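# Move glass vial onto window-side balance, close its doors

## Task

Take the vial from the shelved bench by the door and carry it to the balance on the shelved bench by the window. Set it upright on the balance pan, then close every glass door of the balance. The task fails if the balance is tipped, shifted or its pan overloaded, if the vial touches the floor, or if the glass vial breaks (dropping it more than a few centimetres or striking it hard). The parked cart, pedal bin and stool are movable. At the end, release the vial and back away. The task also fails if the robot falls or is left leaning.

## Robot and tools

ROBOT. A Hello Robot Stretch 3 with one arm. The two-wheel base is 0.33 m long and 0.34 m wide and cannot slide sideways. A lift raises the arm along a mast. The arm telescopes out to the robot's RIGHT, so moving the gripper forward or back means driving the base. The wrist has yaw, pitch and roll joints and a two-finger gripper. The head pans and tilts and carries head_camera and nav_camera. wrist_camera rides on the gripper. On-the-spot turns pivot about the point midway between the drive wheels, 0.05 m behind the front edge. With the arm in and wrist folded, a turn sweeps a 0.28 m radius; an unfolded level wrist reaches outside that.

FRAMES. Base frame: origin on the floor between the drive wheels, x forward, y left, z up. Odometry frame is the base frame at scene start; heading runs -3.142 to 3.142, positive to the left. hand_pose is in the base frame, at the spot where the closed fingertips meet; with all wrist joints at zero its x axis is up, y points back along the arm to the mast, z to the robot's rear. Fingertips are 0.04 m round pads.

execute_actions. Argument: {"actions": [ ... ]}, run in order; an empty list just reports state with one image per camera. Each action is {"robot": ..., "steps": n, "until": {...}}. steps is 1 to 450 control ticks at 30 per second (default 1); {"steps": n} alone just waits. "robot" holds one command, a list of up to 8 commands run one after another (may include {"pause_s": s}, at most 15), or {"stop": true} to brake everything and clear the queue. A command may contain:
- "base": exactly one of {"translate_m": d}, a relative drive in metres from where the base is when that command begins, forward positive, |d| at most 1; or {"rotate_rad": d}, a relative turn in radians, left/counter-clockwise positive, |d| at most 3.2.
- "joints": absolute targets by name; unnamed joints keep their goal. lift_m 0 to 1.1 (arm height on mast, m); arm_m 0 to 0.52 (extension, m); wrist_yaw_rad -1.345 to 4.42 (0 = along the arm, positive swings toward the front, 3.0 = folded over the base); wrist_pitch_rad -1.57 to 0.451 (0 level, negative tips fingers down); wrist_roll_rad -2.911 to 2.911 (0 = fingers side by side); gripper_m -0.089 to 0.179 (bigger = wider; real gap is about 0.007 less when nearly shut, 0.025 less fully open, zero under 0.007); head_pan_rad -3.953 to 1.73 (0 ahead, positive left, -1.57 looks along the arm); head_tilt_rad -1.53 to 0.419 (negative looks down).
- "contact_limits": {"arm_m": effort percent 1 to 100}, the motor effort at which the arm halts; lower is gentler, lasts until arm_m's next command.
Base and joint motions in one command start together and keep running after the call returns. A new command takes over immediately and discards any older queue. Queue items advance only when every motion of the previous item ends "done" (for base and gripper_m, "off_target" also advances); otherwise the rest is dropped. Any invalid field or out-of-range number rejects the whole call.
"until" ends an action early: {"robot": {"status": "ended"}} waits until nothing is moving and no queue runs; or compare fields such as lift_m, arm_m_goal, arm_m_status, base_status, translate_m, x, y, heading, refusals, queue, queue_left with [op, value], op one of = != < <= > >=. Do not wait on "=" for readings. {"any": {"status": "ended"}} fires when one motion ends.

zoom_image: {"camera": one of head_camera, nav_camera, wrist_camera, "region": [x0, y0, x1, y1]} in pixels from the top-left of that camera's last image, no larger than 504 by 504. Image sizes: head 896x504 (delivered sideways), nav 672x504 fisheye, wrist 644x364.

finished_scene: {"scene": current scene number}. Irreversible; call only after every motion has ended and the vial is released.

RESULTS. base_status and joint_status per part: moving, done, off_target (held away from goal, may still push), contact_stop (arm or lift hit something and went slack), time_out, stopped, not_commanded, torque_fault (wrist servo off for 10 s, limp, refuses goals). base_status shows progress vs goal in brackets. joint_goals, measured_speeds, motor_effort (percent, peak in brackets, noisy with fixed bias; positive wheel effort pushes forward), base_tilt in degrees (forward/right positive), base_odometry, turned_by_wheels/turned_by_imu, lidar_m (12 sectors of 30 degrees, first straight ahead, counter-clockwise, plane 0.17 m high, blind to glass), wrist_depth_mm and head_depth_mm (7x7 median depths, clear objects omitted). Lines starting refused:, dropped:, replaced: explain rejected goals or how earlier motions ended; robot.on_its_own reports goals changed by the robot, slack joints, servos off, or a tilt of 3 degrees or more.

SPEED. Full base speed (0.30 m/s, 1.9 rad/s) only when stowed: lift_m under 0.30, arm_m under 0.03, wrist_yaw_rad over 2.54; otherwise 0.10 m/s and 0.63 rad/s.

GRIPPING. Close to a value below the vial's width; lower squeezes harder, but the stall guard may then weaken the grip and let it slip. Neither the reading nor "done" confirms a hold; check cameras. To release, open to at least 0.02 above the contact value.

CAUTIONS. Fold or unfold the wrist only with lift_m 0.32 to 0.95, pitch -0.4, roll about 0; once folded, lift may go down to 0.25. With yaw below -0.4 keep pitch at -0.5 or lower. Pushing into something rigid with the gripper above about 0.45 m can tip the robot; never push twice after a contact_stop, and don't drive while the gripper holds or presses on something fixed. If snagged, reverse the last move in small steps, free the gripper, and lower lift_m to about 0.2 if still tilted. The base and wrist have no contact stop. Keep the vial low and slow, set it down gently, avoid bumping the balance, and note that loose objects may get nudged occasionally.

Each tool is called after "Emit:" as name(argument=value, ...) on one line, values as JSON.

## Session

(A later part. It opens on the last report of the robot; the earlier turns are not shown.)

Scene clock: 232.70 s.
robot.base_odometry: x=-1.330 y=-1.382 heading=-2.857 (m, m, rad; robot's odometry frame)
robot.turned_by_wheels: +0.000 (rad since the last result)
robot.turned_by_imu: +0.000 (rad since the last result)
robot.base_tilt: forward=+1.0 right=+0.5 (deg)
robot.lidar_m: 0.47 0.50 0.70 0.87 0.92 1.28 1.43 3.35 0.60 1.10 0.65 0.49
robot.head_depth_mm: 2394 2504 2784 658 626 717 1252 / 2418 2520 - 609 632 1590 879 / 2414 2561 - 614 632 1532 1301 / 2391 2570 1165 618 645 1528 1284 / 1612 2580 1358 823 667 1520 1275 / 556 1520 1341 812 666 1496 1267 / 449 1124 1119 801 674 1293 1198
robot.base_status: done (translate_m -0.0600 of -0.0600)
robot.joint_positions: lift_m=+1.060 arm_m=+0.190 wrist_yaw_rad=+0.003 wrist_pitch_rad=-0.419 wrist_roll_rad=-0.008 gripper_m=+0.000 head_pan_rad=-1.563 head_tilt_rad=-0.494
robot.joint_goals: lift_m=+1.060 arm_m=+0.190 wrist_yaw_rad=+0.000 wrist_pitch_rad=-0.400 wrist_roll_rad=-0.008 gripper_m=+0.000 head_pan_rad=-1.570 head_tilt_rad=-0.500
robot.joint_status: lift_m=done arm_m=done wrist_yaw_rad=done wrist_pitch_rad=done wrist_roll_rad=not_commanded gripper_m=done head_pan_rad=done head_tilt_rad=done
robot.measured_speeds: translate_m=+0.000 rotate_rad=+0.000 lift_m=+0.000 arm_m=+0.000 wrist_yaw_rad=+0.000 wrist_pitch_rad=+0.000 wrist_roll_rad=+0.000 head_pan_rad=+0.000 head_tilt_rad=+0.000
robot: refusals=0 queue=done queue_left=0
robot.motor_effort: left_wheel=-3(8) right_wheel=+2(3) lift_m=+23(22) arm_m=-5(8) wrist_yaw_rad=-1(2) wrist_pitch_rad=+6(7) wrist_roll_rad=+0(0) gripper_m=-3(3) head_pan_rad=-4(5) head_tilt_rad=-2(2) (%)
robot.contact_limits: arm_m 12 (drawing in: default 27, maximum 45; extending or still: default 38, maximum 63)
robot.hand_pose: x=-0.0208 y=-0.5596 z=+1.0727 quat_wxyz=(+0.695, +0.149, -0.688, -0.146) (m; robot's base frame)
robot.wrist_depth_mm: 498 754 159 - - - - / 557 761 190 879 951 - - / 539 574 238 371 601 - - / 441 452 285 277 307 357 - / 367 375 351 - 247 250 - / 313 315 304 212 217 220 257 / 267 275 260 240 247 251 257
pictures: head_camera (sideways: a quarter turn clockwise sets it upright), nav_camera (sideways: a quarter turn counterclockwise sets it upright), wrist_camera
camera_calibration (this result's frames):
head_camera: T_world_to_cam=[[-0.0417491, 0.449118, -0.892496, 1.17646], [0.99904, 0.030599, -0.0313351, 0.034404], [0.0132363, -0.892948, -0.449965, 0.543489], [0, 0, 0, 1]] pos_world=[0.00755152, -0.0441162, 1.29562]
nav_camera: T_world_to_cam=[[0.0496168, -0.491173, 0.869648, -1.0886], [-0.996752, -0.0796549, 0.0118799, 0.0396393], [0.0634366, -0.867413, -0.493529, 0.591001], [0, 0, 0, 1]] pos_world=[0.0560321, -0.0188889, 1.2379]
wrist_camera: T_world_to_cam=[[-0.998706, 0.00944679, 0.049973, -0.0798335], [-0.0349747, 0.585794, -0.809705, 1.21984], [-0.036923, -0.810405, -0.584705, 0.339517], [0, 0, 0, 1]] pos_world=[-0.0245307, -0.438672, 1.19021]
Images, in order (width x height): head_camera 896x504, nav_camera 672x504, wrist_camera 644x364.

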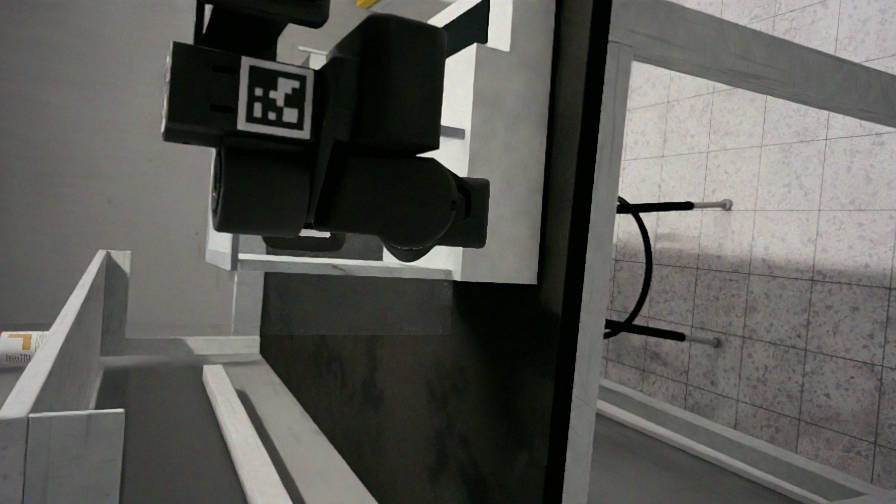

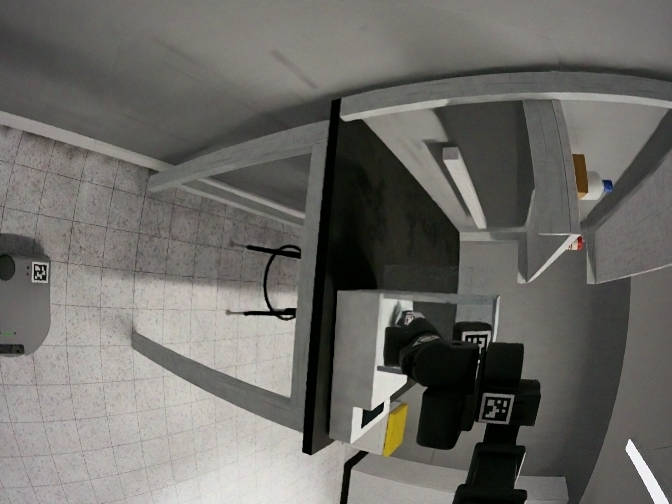

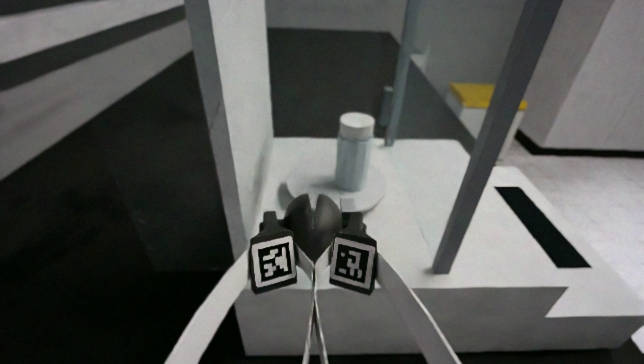

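Emit:
execute_actions(actions=[{"robot": {"base": {"translate_m": -0.05}}, "steps": 150, "until": {"robot": {"status": "ended"}}}])

Scene clock: 237.47 s.
robot.base_odometry: x=-1.282 y=-1.367 heading=-2.857 (m, m, rad; robot's odometry frame)
robot.turned_by_wheels: +0.000 (rad since the last result)
robot.turned_by_imu: +0.000 (rad since the last result)
robot.base_tilt: forward=+0.9 right=+0.6 (deg)
robot.lidar_m: 0.52 0.55 0.77 0.87 0.91 1.29 1.39 3.34 0.58 1.10 0.71 0.54
robot.head_depth_mm: 2390 2501 2815 2568 628 1550 1305 / 2373 2522 - 618 631 738 837 / 2422 2532 - 613 629 1573 1302 / 2433 2593 1328 619 646 1524 1280 / 2150 2551 1138 676 646 1511 1277 / 1058 1766 1334 812 664 1532 1264 / 520 1203 1205 800 670 1391 1230
robot.base_status: done (translate_m -0.0500 of -0.0500)
robot.joint_positions: lift_m=+1.060 arm_m=+0.190 wrist_yaw_rad=+0.003 wrist_pitch_rad=-0.419 wrist_roll_rad=-0.008 gripper_m=+0.000 head_pan_rad=-1.563 head_tilt_rad=-0.494
robot.joint_goals: lift_m=+1.060 arm_m=+0.190 wrist_yaw_rad=+0.000 wrist_pitch_rad=-0.400 wrist_roll_rad=-0.008 gripper_m=+0.000 head_pan_rad=-1.570 head_tilt_rad=-0.500
robot.joint_status: lift_m=done arm_m=done wrist_yaw_rad=done wrist_pitch_rad=done wrist_roll_rad=not_commanded gripper_m=done head_pan_rad=done head_tilt_rad=done
robot.measured_speeds: translate_m=+0.000 rotate_rad=+0.000 lift_m=+0.000 arm_m=+0.000 wrist_yaw_rad=+0.000 wrist_pitch_rad=+0.000 wrist_roll_rad=+0.000 head_pan_rad=+0.000 head_tilt_rad=+0.000
robot: refusals=0 queue=done queue_left=0
robot.motor_effort: left_wheel=-2(7) right_wheel=+2(4) lift_m=+23(23) arm_m=-4(5) wrist_yaw_rad=-2(2) wrist_pitch_rad=+6(6) wrist_roll_rad=+0(0) gripper_m=+0(2) head_pan_rad=-3(4) head_tilt_rad=-3(2) (%)
robot.contact_limits: arm_m 12 (drawing in: default 27, maximum 45; extending or still: default 38, maximum 63)
robot.hand_pose: x=-0.0208 y=-0.5596 z=+1.0727 quat_wxyz=(+0.695, +0.149, -0.688, -0.146) (m; robot's base frame)
robot.wrist_depth_mm: 501 164 - - - - - / 594 164 719 850 954 - - / 562 179 345 350 595 - - / 449 214 274 278 305 - - / 364 347 244 - 241 305 - / 312 305 210 211 216 242 - / 269 270 240 240 243 250 -
pictures: head_camera (sideways: a quarter turn clockwise sets it upright), nav_camera (sideways: a quarter turn counterclockwise sets it upright), wrist_camera
camera_calibration (this result's frames):
head_camera: T_world_to_cam=[[-0.0417492, 0.449118, -0.892496, 1.17646], [0.99904, 0.0305991, -0.0313351, 0.034404], [0.0132364, -0.892948, -0.449965, 0.543489], [0, 0, 0, 1]] pos_world=[0.00755152, -0.0441162, 1.29562]
nav_camera: T_world_to_cam=[[0.0496169, -0.491173, 0.869648, -1.0886], [-0.996752, -0.079655, 0.0118799, 0.0396393], [0.0634367, -0.867412, -0.493529, 0.591001], [0, 0, 0, 1]] pos_world=[0.0560321, -0.0188889, 1.2379]
wrist_camera: T_world_to_cam=[[-0.998706, 0.00944058, 0.0499719, -0.0798349], [-0.0349776, 0.585794, -0.809705, 1.2198], [-0.0369173, -0.810405, -0.584705, 0.33956], [0, 0, 0, 1]] pos_world=[-0.0245301, -0.438619, 1.19021]
Images, in order (width x height): head_camera 896x504, nav_camera 672x504, wrist_camera 644x364.

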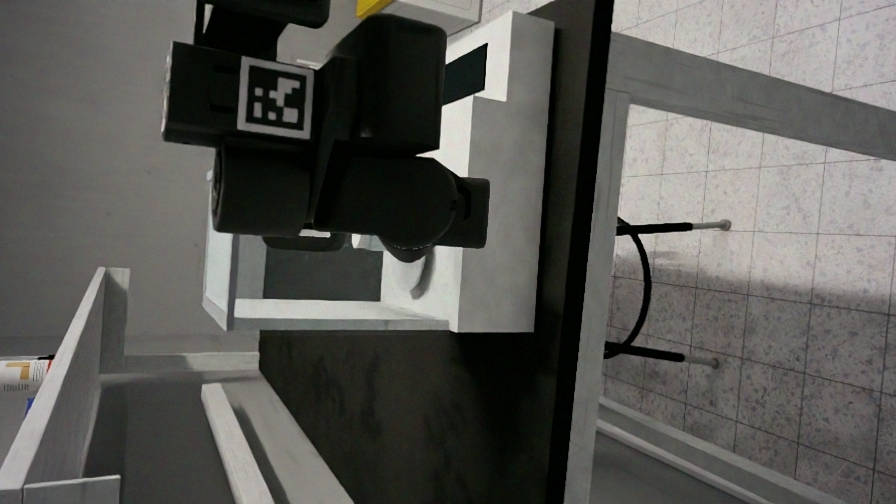

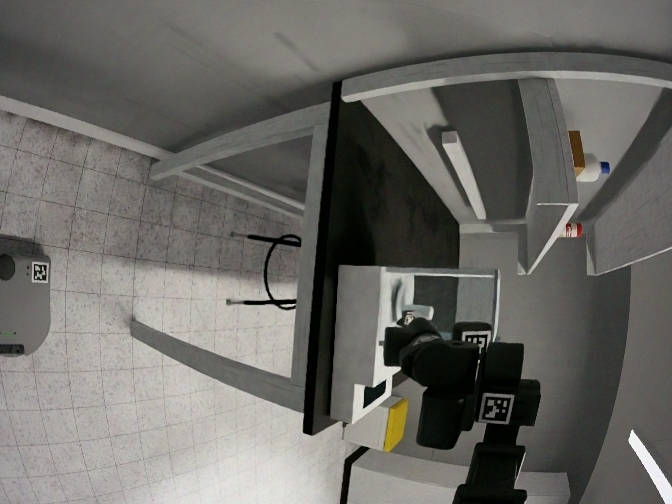

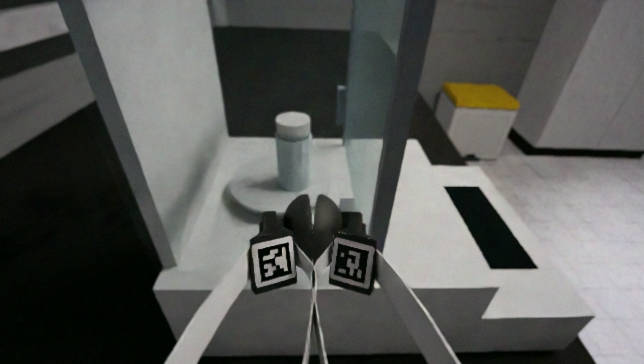

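Emit:
zoom_image(camera="head_camera", region=[190, 230, 560, 380])

Emit:
zoom_image(camera="wrist_camera", region=[240, 60, 460, 300])

Region (190, 230, 560, 380) of head_camera's 896x504 image, scaled by 1.362, with more detail than that image has; it fills the top 204 rows of this view, and the rest is white.

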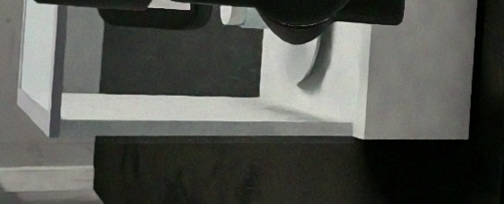

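Region (240, 60, 460, 300) of wrist_camera's 644x364 image, scaled by 2.100; it fills the left 462 columns of this view, and the rest is white.

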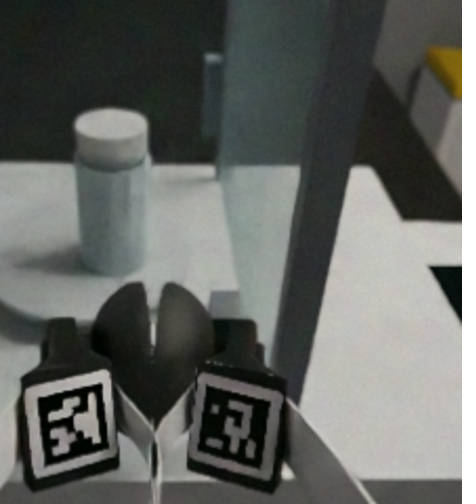

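Emit:
execute_actions(actions=[{"robot": {"base": {"translate_m": -0.007}}, "steps": 90, "until": {"robot": {"status": "ended"}}}])

Scene clock: 241.20 s.
robot.base_odometry: x=-1.275 y=-1.366 heading=-2.857 (m, m, rad; robot's odometry frame)
robot.turned_by_wheels: +0.000 (rad since the last result)
robot.turned_by_imu: +0.000 (rad since the last result)
robot.base_tilt: forward=+0.9 right=+0.6 (deg)
robot.lidar_m: 0.53 0.56 0.78 0.87 0.91 1.29 1.38 3.37 0.58 1.09 0.71 0.55
robot.head_depth_mm: 2373 2499 2822 2549 630 1552 1310 / 2384 2497 - 618 631 736 841 / 2407 2550 - 614 631 1576 1294 / 2405 2603 1328 617 645 1573 1282 / 2185 2543 1138 625 643 1549 1274 / 1069 1781 1331 810 667 1536 1267 / 748 1224 1199 801 668 1404 1234
robot.base_status: done (translate_m -0.0070 of -0.0070)
robot.joint_positions: lift_m=+1.060 arm_m=+0.190 wrist_yaw_rad=+0.003 wrist_pitch_rad=-0.419 wrist_roll_rad=-0.008 gripper_m=+0.000 head_pan_rad=-1.563 head_tilt_rad=-0.494
robot.joint_goals: lift_m=+1.060 arm_m=+0.190 wrist_yaw_rad=+0.000 wrist_pitch_rad=-0.400 wrist_roll_rad=-0.008 gripper_m=+0.000 head_pan_rad=-1.570 head_tilt_rad=-0.500
robot.joint_status: lift_m=done arm_m=done wrist_yaw_rad=done wrist_pitch_rad=done wrist_roll_rad=not_commanded gripper_m=done head_pan_rad=done head_tilt_rad=done
robot.measured_speeds: translate_m=+0.000 rotate_rad=+0.000 lift_m=+0.000 arm_m=+0.000 wrist_yaw_rad=+0.000 wrist_pitch_rad=+0.000 wrist_roll_rad=+0.000 head_pan_rad=+0.000 head_tilt_rad=+0.000
robot: refusals=0 queue=done queue_left=0
robot.motor_effort: left_wheel=-2(7) right_wheel=+2(3) lift_m=+23(23) arm_m=-4(4) wrist_yaw_rad=-2(2) wrist_pitch_rad=+5(5) wrist_roll_rad=+1(0) gripper_m=-2(2) head_pan_rad=-5(4) head_tilt_rad=-1(2) (%)
robot.contact_limits: arm_m 12 (drawing in: default 27, maximum 45; extending or still: default 38, maximum 63)
robot.hand_pose: x=-0.0208 y=-0.5595 z=+1.0727 quat_wxyz=(+0.695, +0.149, -0.688, -0.146) (m; robot's base frame)
robot.wrist_depth_mm: 135 176 - - - - - / 579 176 769 882 - - - / 543 177 322 371 587 - - / 445 209 276 288 305 - - / 366 345 242 - 249 316 - / 312 297 210 211 218 250 - / 269 266 240 239 246 252 -
pictures: head_camera (sideways: a quarter turn clockwise sets it upright), nav_camera (sideways: a quarter turn counterclockwise sets it upright), wrist_camera
camera_calibration (this result's frames):
head_camera: T_world_to_cam=[[-0.0417491, 0.449118, -0.892496, 1.17646], [0.99904, 0.0305989, -0.0313351, 0.034404], [0.0132362, -0.892948, -0.449965, 0.543489], [0, 0, 0, 1]] pos_world=[0.00755151, -0.0441162, 1.29562]
nav_camera: T_world_to_cam=[[0.0496168, -0.491173, 0.869648, -1.0886], [-0.996752, -0.0796548, 0.0118799, 0.0396393], [0.0634365, -0.867413, -0.493529, 0.591001], [0, 0, 0, 1]] pos_world=[0.0560321, -0.0188889, 1.2379]
wrist_camera: T_world_to_cam=[[-0.998706, 0.00943988, 0.0499719, -0.0798352], [-0.0349778, 0.585797, -0.809702, 1.2198], [-0.0369169, -0.810403, -0.584709, 0.339574], [0, 0, 0, 1]] pos_world=[-0.0245301, -0.438608, 1.19021]
Images, in order (width x height): head_camera 896x504, nav_camera 672x504, wrist_camera 644x364.

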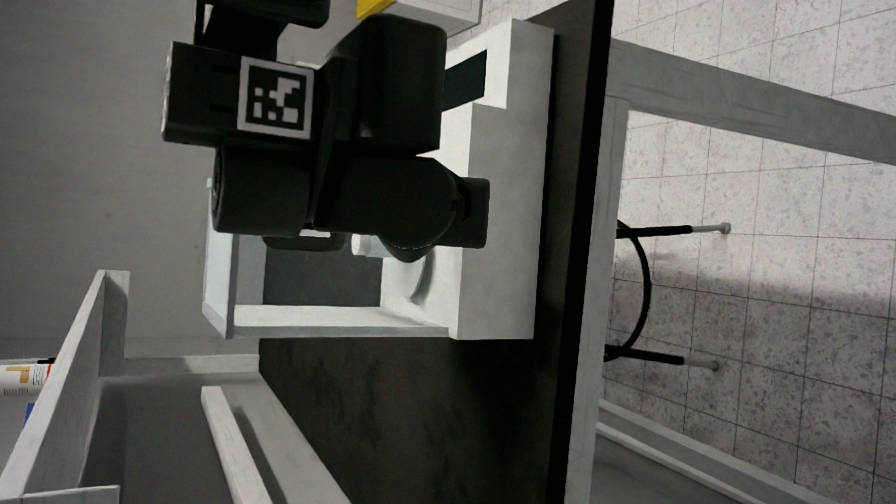

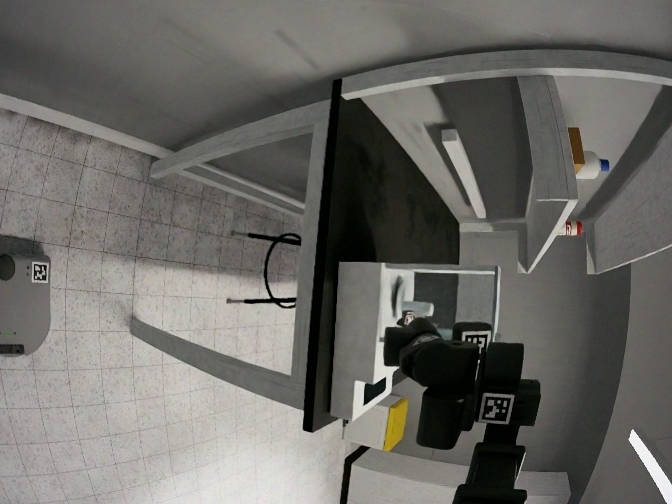

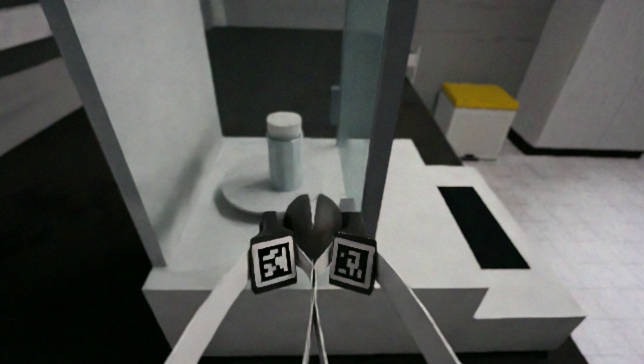

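No stop yet; continue in small steps.

Emit:
execute_actions(actions=[{"robot": {"base": {"translate_m": -0.005}}, "steps": 90, "until": {"robot": {"status": "ended"}}}])

Scene clock: 242.77 s.
robot.base_odometry: x=-1.270 y=-1.364 heading=-2.857 (m, m, rad; robot's odometry frame)
robot.turned_by_wheels: +0.000 (rad since the last result)
robot.turned_by_imu: +0.000 (rad since the last result)
robot.base_tilt: forward=+1.0 right=+0.6 (deg)
robot.lidar_m: 0.53 0.56 0.79 0.87 0.92 1.29 1.38 3.33 0.57 1.10 0.71 0.55
robot.head_depth_mm: 2398 2524 2834 2536 629 1558 1315 / 2369 2514 - 638 632 732 857 / 2417 2585 - 613 629 1578 1289 / 2414 2546 1339 618 647 1516 1286 / 2199 2574 1143 619 642 1547 1278 / 1069 1806 1333 809 664 1503 1266 / 761 1235 1202 801 669 1401 1233
robot.base_status: done (translate_m -0.0050 of -0.0050)
robot.joint_positions: lift_m=+1.060 arm_m=+0.190 wrist_yaw_rad=+0.003 wrist_pitch_rad=-0.419 wrist_roll_rad=-0.008 gripper_m=+0.000 head_pan_rad=-1.563 head_tilt_rad=-0.494
robot.joint_goals: lift_m=+1.060 arm_m=+0.190 wrist_yaw_rad=+0.000 wrist_pitch_rad=-0.400 wrist_roll_rad=-0.008 gripper_m=+0.000 head_pan_rad=-1.570 head_tilt_rad=-0.500
robot.joint_status: lift_m=done arm_m=done wrist_yaw_rad=done wrist_pitch_rad=done wrist_roll_rad=not_commanded gripper_m=done head_pan_rad=done head_tilt_rad=done
robot.measured_speeds: translate_m=+0.000 rotate_rad=+0.000 lift_m=+0.000 arm_m=+0.000 wrist_yaw_rad=+0.000 wrist_pitch_rad=+0.000 wrist_roll_rad=+0.000 head_pan_rad=+0.000 head_tilt_rad=+0.000
robot: refusals=0 queue=done queue_left=0
robot.motor_effort: left_wheel=-2(7) right_wheel=+2(3) lift_m=+22(23) arm_m=-4(4) wrist_yaw_rad=-2(3) wrist_pitch_rad=+5(6) wrist_roll_rad=+0(1) gripper_m=-3(3) head_pan_rad=-4(4) head_tilt_rad=-2(2) (%)
robot.contact_limits: arm_m 12 (drawing in: default 27, maximum 45; extending or still: default 38, maximum 63)
robot.hand_pose: x=-0.0208 y=-0.5595 z=+1.0727 quat_wxyz=(+0.695, +0.149, -0.688, -0.146) (m; robot's base frame)
robot.wrist_depth_mm: 141 184 - - - - - / 558 185 764 871 - - - / 551 186 346 371 612 - - / 447 202 270 272 320 - - / 367 241 243 - 249 315 - / 311 292 210 213 216 249 - / 269 265 239 240 245 251 -
pictures: head_camera (sideways: a quarter turn clockwise sets it upright), nav_camera (sideways: a quarter turn counterclockwise sets it upright), wrist_camera
camera_calibration (this result's frames):
head_camera: T_world_to_cam=[[-0.0417491, 0.449118, -0.892496, 1.17646], [0.99904, 0.030599, -0.0313351, 0.034404], [0.0132363, -0.892948, -0.449965, 0.54349], [0, 0, 0, 1]] pos_world=[0.00755152, -0.0441162, 1.29562]
nav_camera: T_world_to_cam=[[0.0496168, -0.491173, 0.869648, -1.0886], [-0.996752, -0.0796549, 0.0118799, 0.0396394], [0.0634366, -0.867412, -0.49353, 0.591002], [0, 0, 0, 1]] pos_world=[0.0560321, -0.0188889, 1.2379]
wrist_camera: T_world_to_cam=[[-0.998706, 0.00943656, 0.0499725, -0.0798371], [-0.0349787, 0.58583, -0.809679, 1.21977], [-0.036916, -0.810379, -0.584742, 0.339628], [0, 0, 0, 1]] pos_world=[-0.0245299, -0.4386, 1.19021]
Images, in order (width x height): head_camera 896x504, nav_camera 672x504, wrist_camera 644x364.

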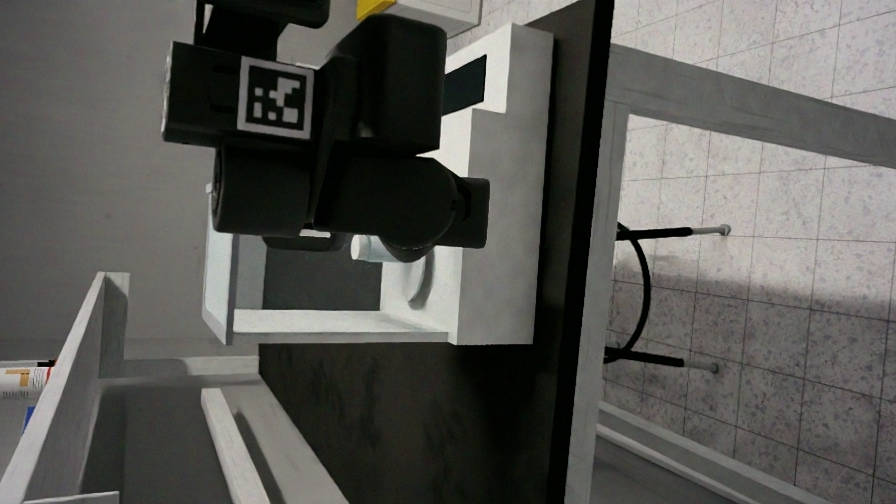

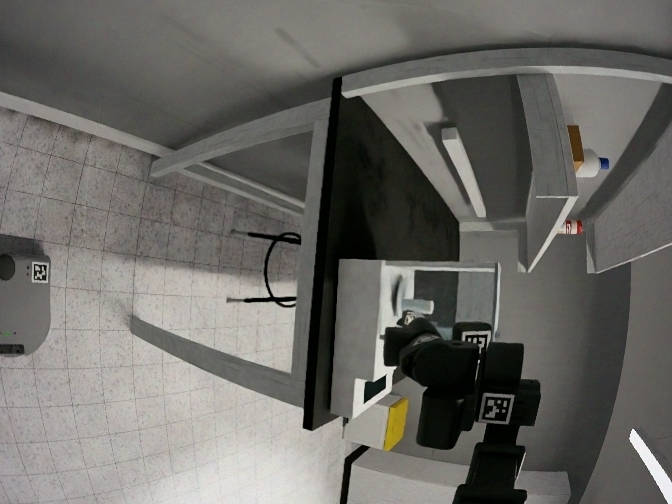

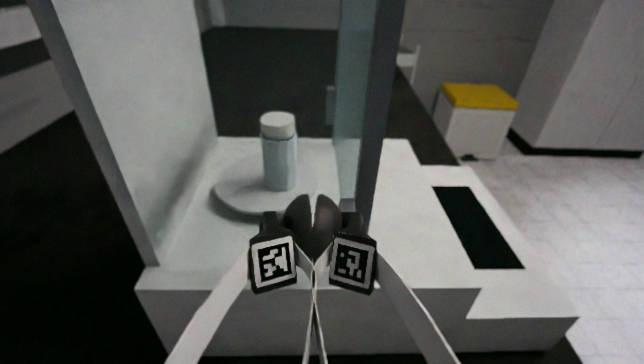

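Emit:
execute_actions(actions=[{"robot": {"base": {"translate_m": -0.004}}, "steps": 90, "until": {"robot": {"status": "ended"}}}])

Scene clock: 244.27 s.
robot.base_odometry: x=-1.266 y=-1.363 heading=-2.857 (m, m, rad; robot's odometry frame)
robot.turned_by_wheels: +0.000 (rad since the last result)
robot.turned_by_imu: +0.000 (rad since the last result)
robot.base_tilt: forward=+1.1 right=+0.5 (deg)
robot.lidar_m: 0.54 0.57 0.79 0.87 0.92 1.29 1.37 3.35 0.57 1.09 0.72 0.55
robot.head_depth_mm: 2377 2511 2830 2545 629 1595 1307 / 2373 2518 - 639 630 725 874 / 2378 2572 - 614 629 1562 1263 / 2425 2561 1324 618 645 1522 1284 / 2210 2556 1142 619 643 1550 1277 / 1074 1801 1336 810 663 1499 1264 / 1143 1241 1213 799 668 1404 1244
robot.base_status: done (translate_m -0.0040 of -0.0040)
robot.joint_positions: lift_m=+1.060 arm_m=+0.190 wrist_yaw_rad=+0.007 wrist_pitch_rad=-0.419 wrist_roll_rad=-0.008 gripper_m=+0.000 head_pan_rad=-1.563 head_tilt_rad=-0.494
robot.joint_goals: lift_m=+1.060 arm_m=+0.190 wrist_yaw_rad=+0.000 wrist_pitch_rad=-0.400 wrist_roll_rad=-0.008 gripper_m=+0.000 head_pan_rad=-1.570 head_tilt_rad=-0.500
robot.joint_status: lift_m=done arm_m=done wrist_yaw_rad=done wrist_pitch_rad=done wrist_roll_rad=not_commanded gripper_m=done head_pan_rad=done head_tilt_rad=done
robot.measured_speeds: translate_m=+0.000 rotate_rad=+0.000 lift_m=+0.000 arm_m=+0.000 wrist_yaw_rad=+0.000 wrist_pitch_rad=+0.000 wrist_roll_rad=+0.000 head_pan_rad=+0.000 head_tilt_rad=+0.000
robot: refusals=0 queue=done queue_left=0
robot.motor_effort: left_wheel=-1(8) right_wheel=-1(1) lift_m=+23(23) arm_m=-4(4) wrist_yaw_rad=-5(4) wrist_pitch_rad=+6(6) wrist_roll_rad=+0(0) gripper_m=-2(2) head_pan_rad=-4(5) head_tilt_rad=-2(2) (%)
robot.contact_limits: arm_m 12 (drawing in: default 27, maximum 45; extending or still: default 38, maximum 63)
robot.hand_pose: x=-0.0200 y=-0.5595 z=+1.0727 quat_wxyz=(+0.695, +0.150, -0.688, -0.145) (m; robot's base frame)
robot.wrist_depth_mm: 144 188 - - - - - / 557 189 787 849 - - - / 550 191 347 353 621 - - / 443 205 275 276 322 - - / 367 226 243 - 247 315 - / 313 217 209 211 214 254 - / 267 264 240 243 246 248 -
pictures: head_camera (sideways: a quarter turn clockwise sets it upright), nav_camera (sideways: a quarter turn counterclockwise sets it upright), wrist_camera
camera_calibration (this result's frames):
head_camera: T_world_to_cam=[[-0.0417491, 0.449118, -0.892496, 1.17646], [0.99904, 0.030599, -0.0313351, 0.034404], [0.0132363, -0.892948, -0.449965, 0.543489], [0, 0, 0, 1]] pos_world=[0.00755152, -0.0441162, 1.29562]
nav_camera: T_world_to_cam=[[0.0496168, -0.491173, 0.869648, -1.0886], [-0.996752, -0.0796549, 0.0118799, 0.0396393], [0.0634366, -0.867413, -0.493529, 0.591001], [0, 0, 0, 1]] pos_world=[0.0560321, -0.0188889, 1.2379]
wrist_camera: T_world_to_cam=[[-0.998734, 0.00568167, 0.0499731, -0.0810974], [-0.0371771, 0.585799, -0.809603, 1.21962], [-0.0338741, -0.810436, -0.584847, 0.339807], [0, 0, 0, 1]] pos_world=[-0.0241421, -0.438601, 1.1902]
Images, in order (width x height): head_camera 896x504, nav_camera 672x504, wrist_camera 644x364.

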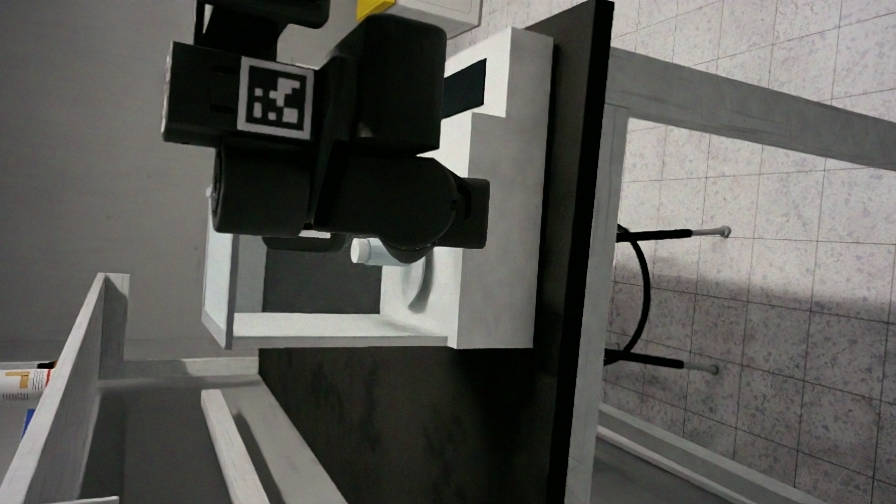

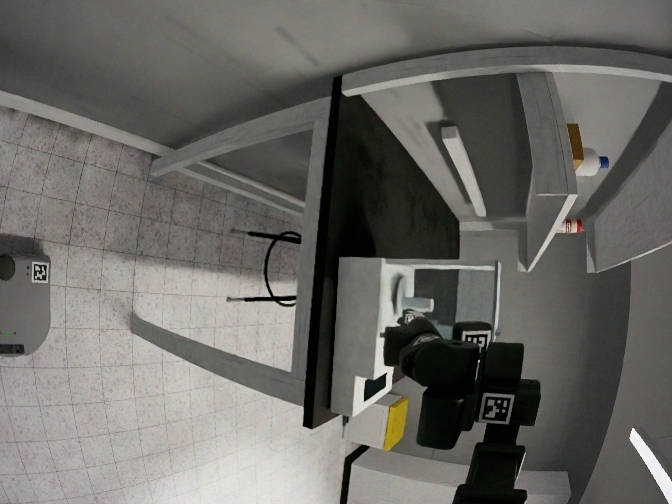

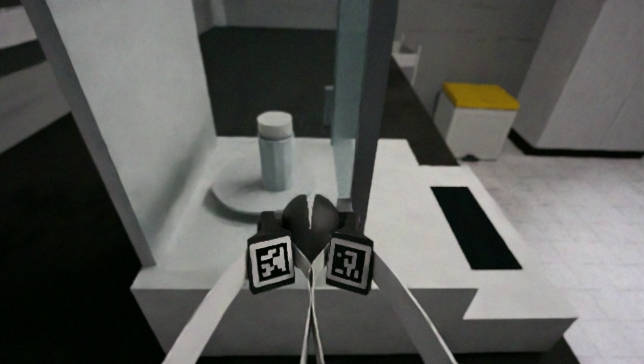

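Emit:
execute_actions(actions=[{"robot": [{"joints": {"arm_m": 0.12}}, {"base": {"translate_m": -0.015}}], "steps": 150, "until": {"robot": {"status": "ended"}}}])

Scene clock: 249.80 s.
robot.base_odometry: x=-1.252 y=-1.359 heading=-2.857 (m, m, rad; robot's odometry frame)
robot.turned_by_wheels: +0.000 (rad since the last result)
robot.turned_by_imu: +0.000 (rad since the last result)
robot.base_tilt: forward=+1.1 right=+0.6 (deg)
robot.lidar_m: 0.55 0.58 0.82 0.87 0.92 1.29 1.36 3.34 0.57 0.59 0.72 0.57
robot.head_depth_mm: 2380 2528 - - 659 1596 1310 / 2384 2523 - - 632 723 1204 / 2419 2590 - - 633 1584 1226 / 2403 2568 1550 656 650 1519 1285 / 2352 2566 1147 617 641 1550 1275 / 1081 1792 1335 809 663 1542 1271 / 1180 1329 1241 801 667 1418 1255
robot.base_status: done (translate_m -0.0150 of -0.0150)
robot.joint_positions: lift_m=+1.060 arm_m=+0.120 wrist_yaw_rad=+0.002 wrist_pitch_rad=-0.419 wrist_roll_rad=-0.008 gripper_m=+0.000 head_pan_rad=-1.563 head_tilt_rad=-0.494
robot.joint_goals: lift_m=+1.060 arm_m=+0.120 wrist_yaw_rad=+0.000 wrist_pitch_rad=-0.400 wrist_roll_rad=-0.008 gripper_m=+0.000 head_pan_rad=-1.570 head_tilt_rad=-0.500
robot.joint_status: lift_m=done arm_m=done wrist_yaw_rad=done wrist_pitch_rad=done wrist_roll_rad=not_commanded gripper_m=done head_pan_rad=done head_tilt_rad=done
robot.measured_speeds: translate_m=+0.000 rotate_rad=+0.000 lift_m=+0.000 arm_m=+0.000 wrist_yaw_rad=+0.000 wrist_pitch_rad=+0.000 wrist_roll_rad=+0.000 head_pan_rad=+0.000 head_tilt_rad=+0.000
robot: refusals=0 queue=done queue_left=0
robot.motor_effort: left_wheel=-3(8) right_wheel=+2(4) lift_m=+23(23) arm_m=-5(5) wrist_yaw_rad=-2(6) wrist_pitch_rad=+6(5) wrist_roll_rad=+0(0) gripper_m=-3(3) head_pan_rad=-5(4) head_tilt_rad=-1(2) (%)
robot.hand_pose: x=-0.0210 y=-0.4896 z=+1.0727 quat_wxyz=(+0.695, +0.149, -0.688, -0.146) (m; robot's base frame)
robot.wrist_depth_mm: 608 221 - - - - - / 637 260 777 782 - - - / 579 288 321 373 654 - - / 449 417 297 292 338 - - / 364 355 268 - 292 - - / 310 311 300 312 308 328 - / 613 826 294 293 295 298 -
pictures: head_camera (sideways: a quarter turn clockwise sets it upright), nav_camera (sideways: a quarter turn counterclockwise sets it upright), wrist_camera
camera_calibration (this result's frames):
head_camera: T_world_to_cam=[[-0.0417491, 0.449118, -0.892496, 1.17646], [0.99904, 0.030599, -0.0313351, 0.034404], [0.0132363, -0.892948, -0.449965, 0.54349], [0, 0, 0, 1]] pos_world=[0.00755152, -0.0441162, 1.29562]
nav_camera: T_world_to_cam=[[0.0496168, -0.491173, 0.869648, -1.0886], [-0.996752, -0.0796549, 0.0118799, 0.0396393], [0.0634366, -0.867412, -0.49353, 0.591002], [0, 0, 0, 1]] pos_world=[0.0560321, -0.0188889, 1.2379]
wrist_camera: T_world_to_cam=[[-0.998698, 0.010243, 0.0499743, -0.0802847], [-0.0345052, 0.585901, -0.809648, 1.17881], [-0.0375732, -0.810318, -0.584785, 0.396332], [0, 0, 0, 1]] pos_world=[-0.0246136, -0.36869, 1.1902]
Images, in order (width x height): head_camera 896x504, nav_camera 672x504, wrist_camera 644x364.

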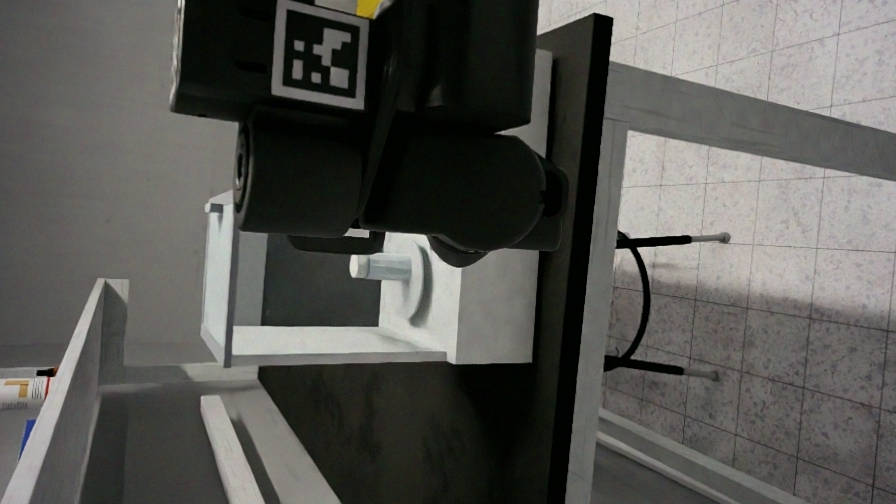

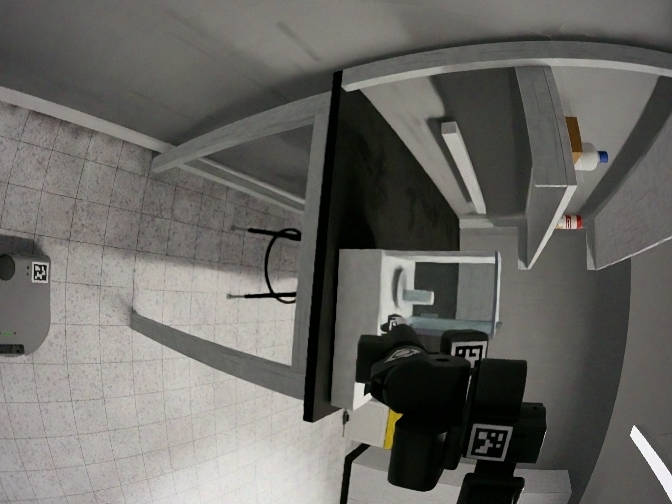

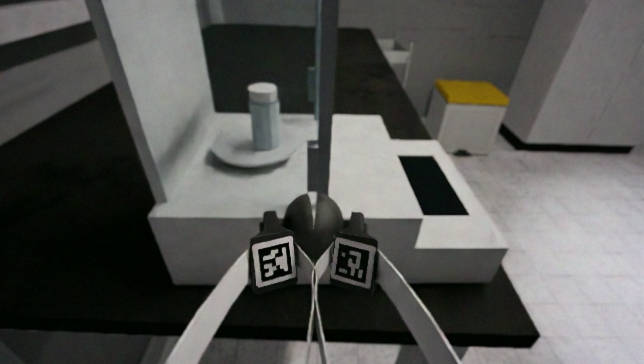

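Emit:
zoom_image(camera="wrist_camera", region=[270, 40, 370, 210])

Emit:
zoom_image(camera="head_camera", region=[190, 180, 330, 390])

Region (270, 40, 370, 210) of wrist_camera's 644x364 image, scaled by 2.965; it fills the left 296 columns of this view, and the rest is white.

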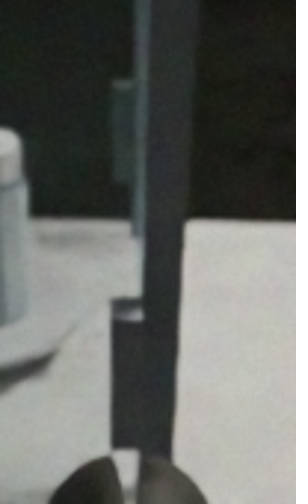

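Region (190, 180, 330, 390) of head_camera's 896x504 image, scaled by 2.400, with more detail than that image has.

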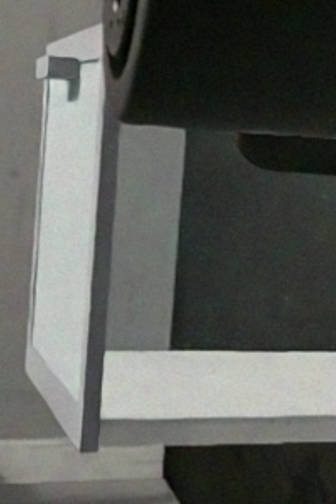

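Emit:
execute_actions(actions=[{"robot": {"joints": {"arm_m": 0.0, "wrist_yaw_rad": 1.6, "head_tilt_rad": -0.3}}, "steps": 150, "until": {"robot": {"status": "ended"}}}])

Scene clock: 271.27 s.
robot.base_odometry: x=-1.252 y=-1.359 heading=-2.857 (m, m, rad; robot's odometry frame)
robot.turned_by_wheels: +0.000 (rad since the last result)
robot.turned_by_imu: +0.000 (rad since the last result)
robot.base_tilt: forward=+1.0 right=+0.5 (deg)
robot.lidar_m: 0.55 0.58 0.82 0.87 0.91 1.29 1.35 3.36 0.57 0.59 0.72 0.57
robot.head_depth_mm: 2468 2616 2737 2886 - - - / 2460 2595 2778 2835 - - - / 2485 2616 2771 1414 - - - / 2499 2635 2812 1360 601 605 - / 1692 2601 2744 1111 600 617 1569 / 1577 1183 1907 1187 744 626 1568 / 1298 1260 1371 1278 774 627 -
robot.base_status: done (translate_m -0.0150 of -0.0150)
robot.joint_positions: lift_m=+1.060 arm_m=+0.000 wrist_yaw_rad=+1.597 wrist_pitch_rad=-0.419 wrist_roll_rad=-0.008 gripper_m=+0.000 head_pan_rad=-1.563 head_tilt_rad=-0.310
robot.joint_goals: lift_m=+1.060 arm_m=+0.000 wrist_yaw_rad=+1.600 wrist_pitch_rad=-0.400 wrist_roll_rad=-0.008 gripper_m=+0.000 head_pan_rad=-1.570 head_tilt_rad=-0.300
robot.joint_status: lift_m=done arm_m=done wrist_yaw_rad=done wrist_pitch_rad=done wrist_roll_rad=not_commanded gripper_m=done head_pan_rad=done head_tilt_rad=done
robot.measured_speeds: translate_m=+0.000 rotate_rad=+0.000 lift_m=+0.000 arm_m=+0.000 wrist_yaw_rad=+0.000 wrist_pitch_rad=+0.000 wrist_roll_rad=+0.000 head_pan_rad=+0.000 head_tilt_rad=+0.000
robot: refusals=0 queue=done queue_left=0
robot.motor_effort: left_wheel=-3(3) right_wheel=+2(2) lift_m=+23(22) arm_m=-5(5) wrist_yaw_rad=+3(2) wrist_pitch_rad=+6(6) wrist_roll_rad=+0(1) gripper_m=-1(2) head_pan_rad=-3(4) head_tilt_rad=+3(16) (%)
robot.hand_pose: x=+0.2028 y=-0.1395 z=+1.0727 quat_wxyz=(+0.590, +0.596, -0.374, +0.395) (m; robot's base frame)
robot.wrist_depth_mm: 423 422 421 426 422 415 413 / 471 476 464 462 460 455 437 / 525 519 514 505 510 498 471 / 588 571 573 564 556 562 489 / 664 659 653 - 642 632 464 / 765 761 751 777 741 687 696 / 888 898 882 858 862 789 837
pictures: head_camera (sideways: a quarter turn clockwise sets it upright), nav_camera (sideways: a quarter turn counterclockwise sets it upright), wrist_camera
camera_calibration (this result's frames):
head_camera: T_world_to_cam=[[-0.0404097, 0.278095, -0.959703, 1.26417], [0.999089, 0.0244363, -0.0349872, 0.0391662], [0.0137218, -0.960243, -0.278829, 0.320774], [0, 0, 0, 1]] pos_world=[0.00755274, -0.0444963, 1.30404]
nav_camera: T_world_to_cam=[[0.0483026, -0.323621, 0.944953, -1.18684], [-0.996781, -0.0762249, 0.0248468, 0.0227536], [0.063988, -0.943111, -0.326262, 0.373332], [0, 0, 0, 1]] pos_world=[0.0561193, -0.03026, 1.24275]
wrist_camera: T_world_to_cam=[[0.0141999, -0.99865, 0.0499751, -0.20651], [-0.584881, -0.0488335, -0.809648, 1.00447], [0.810995, -0.0177325, -0.584784, 0.626928], [0, 0, 0, 1]] pos_world=[0.0819911, -0.146062, 1.1902]
Images, in order (width x height): head_camera 896x504, nav_camera 672x504, wrist_camera 644x364.

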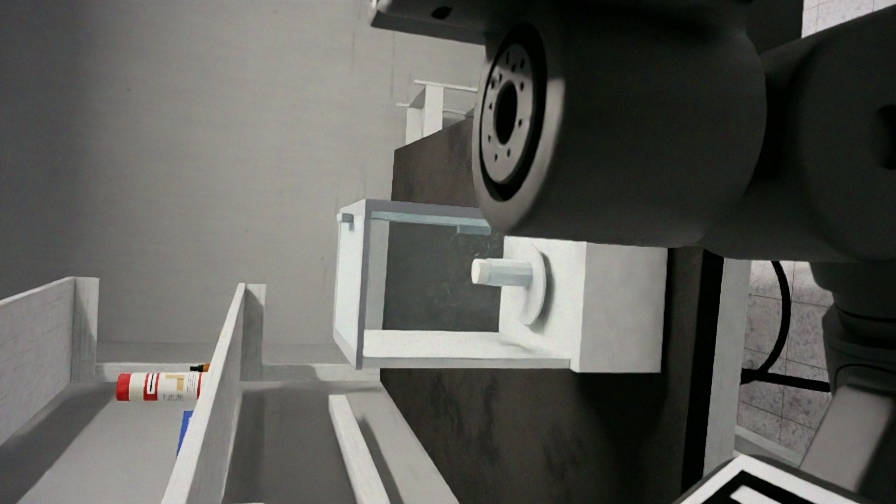

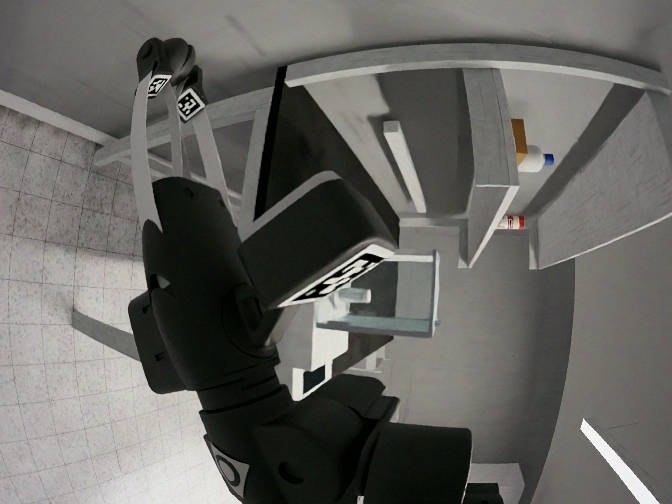

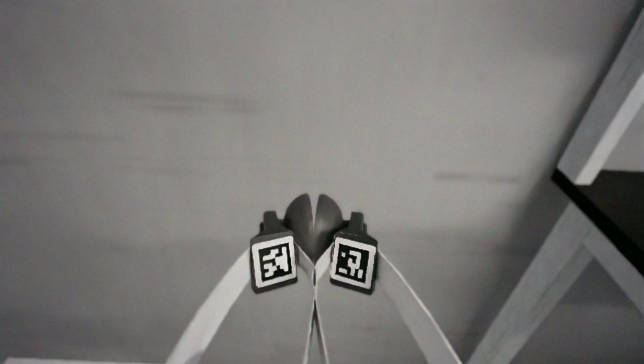

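Emit:
zoom_image(camera="head_camera", region=[325, 190, 515, 260])

Region (325, 190, 515, 260) of head_camera's 896x504 image, scaled by 2.653, with more detail than that image has; it fills the top 186 rows of this view, and the rest is white.

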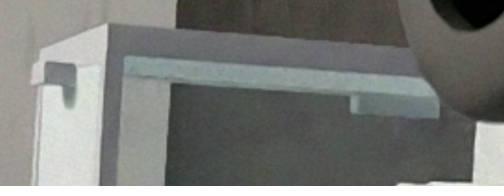

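Emit:
zoom_image(camera="head_camera", region=[440, 205, 510, 245])

Emit:
zoom_image(camera="head_camera", region=[325, 190, 395, 380])

Region (440, 205, 510, 245) of head_camera's 896x504 image, scaled by 7.200, with more detail than that image has; it fills the top 288 rows of this view, and the rest is white.

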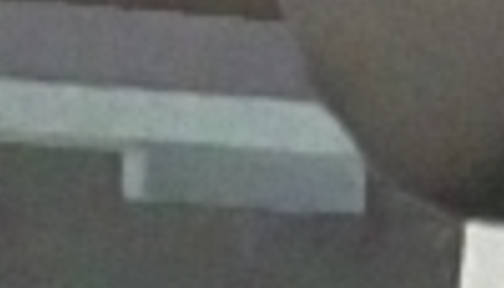

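Region (325, 190, 395, 380) of head_camera's 896x504 image, scaled by 2.653, with more detail than that image has; it fills the left 186 columns of this view, and the rest is white.

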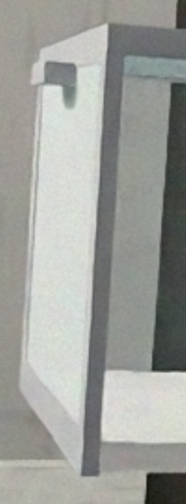

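Emit:
finished_scene(scene=2)

The scene is finished: the task was done.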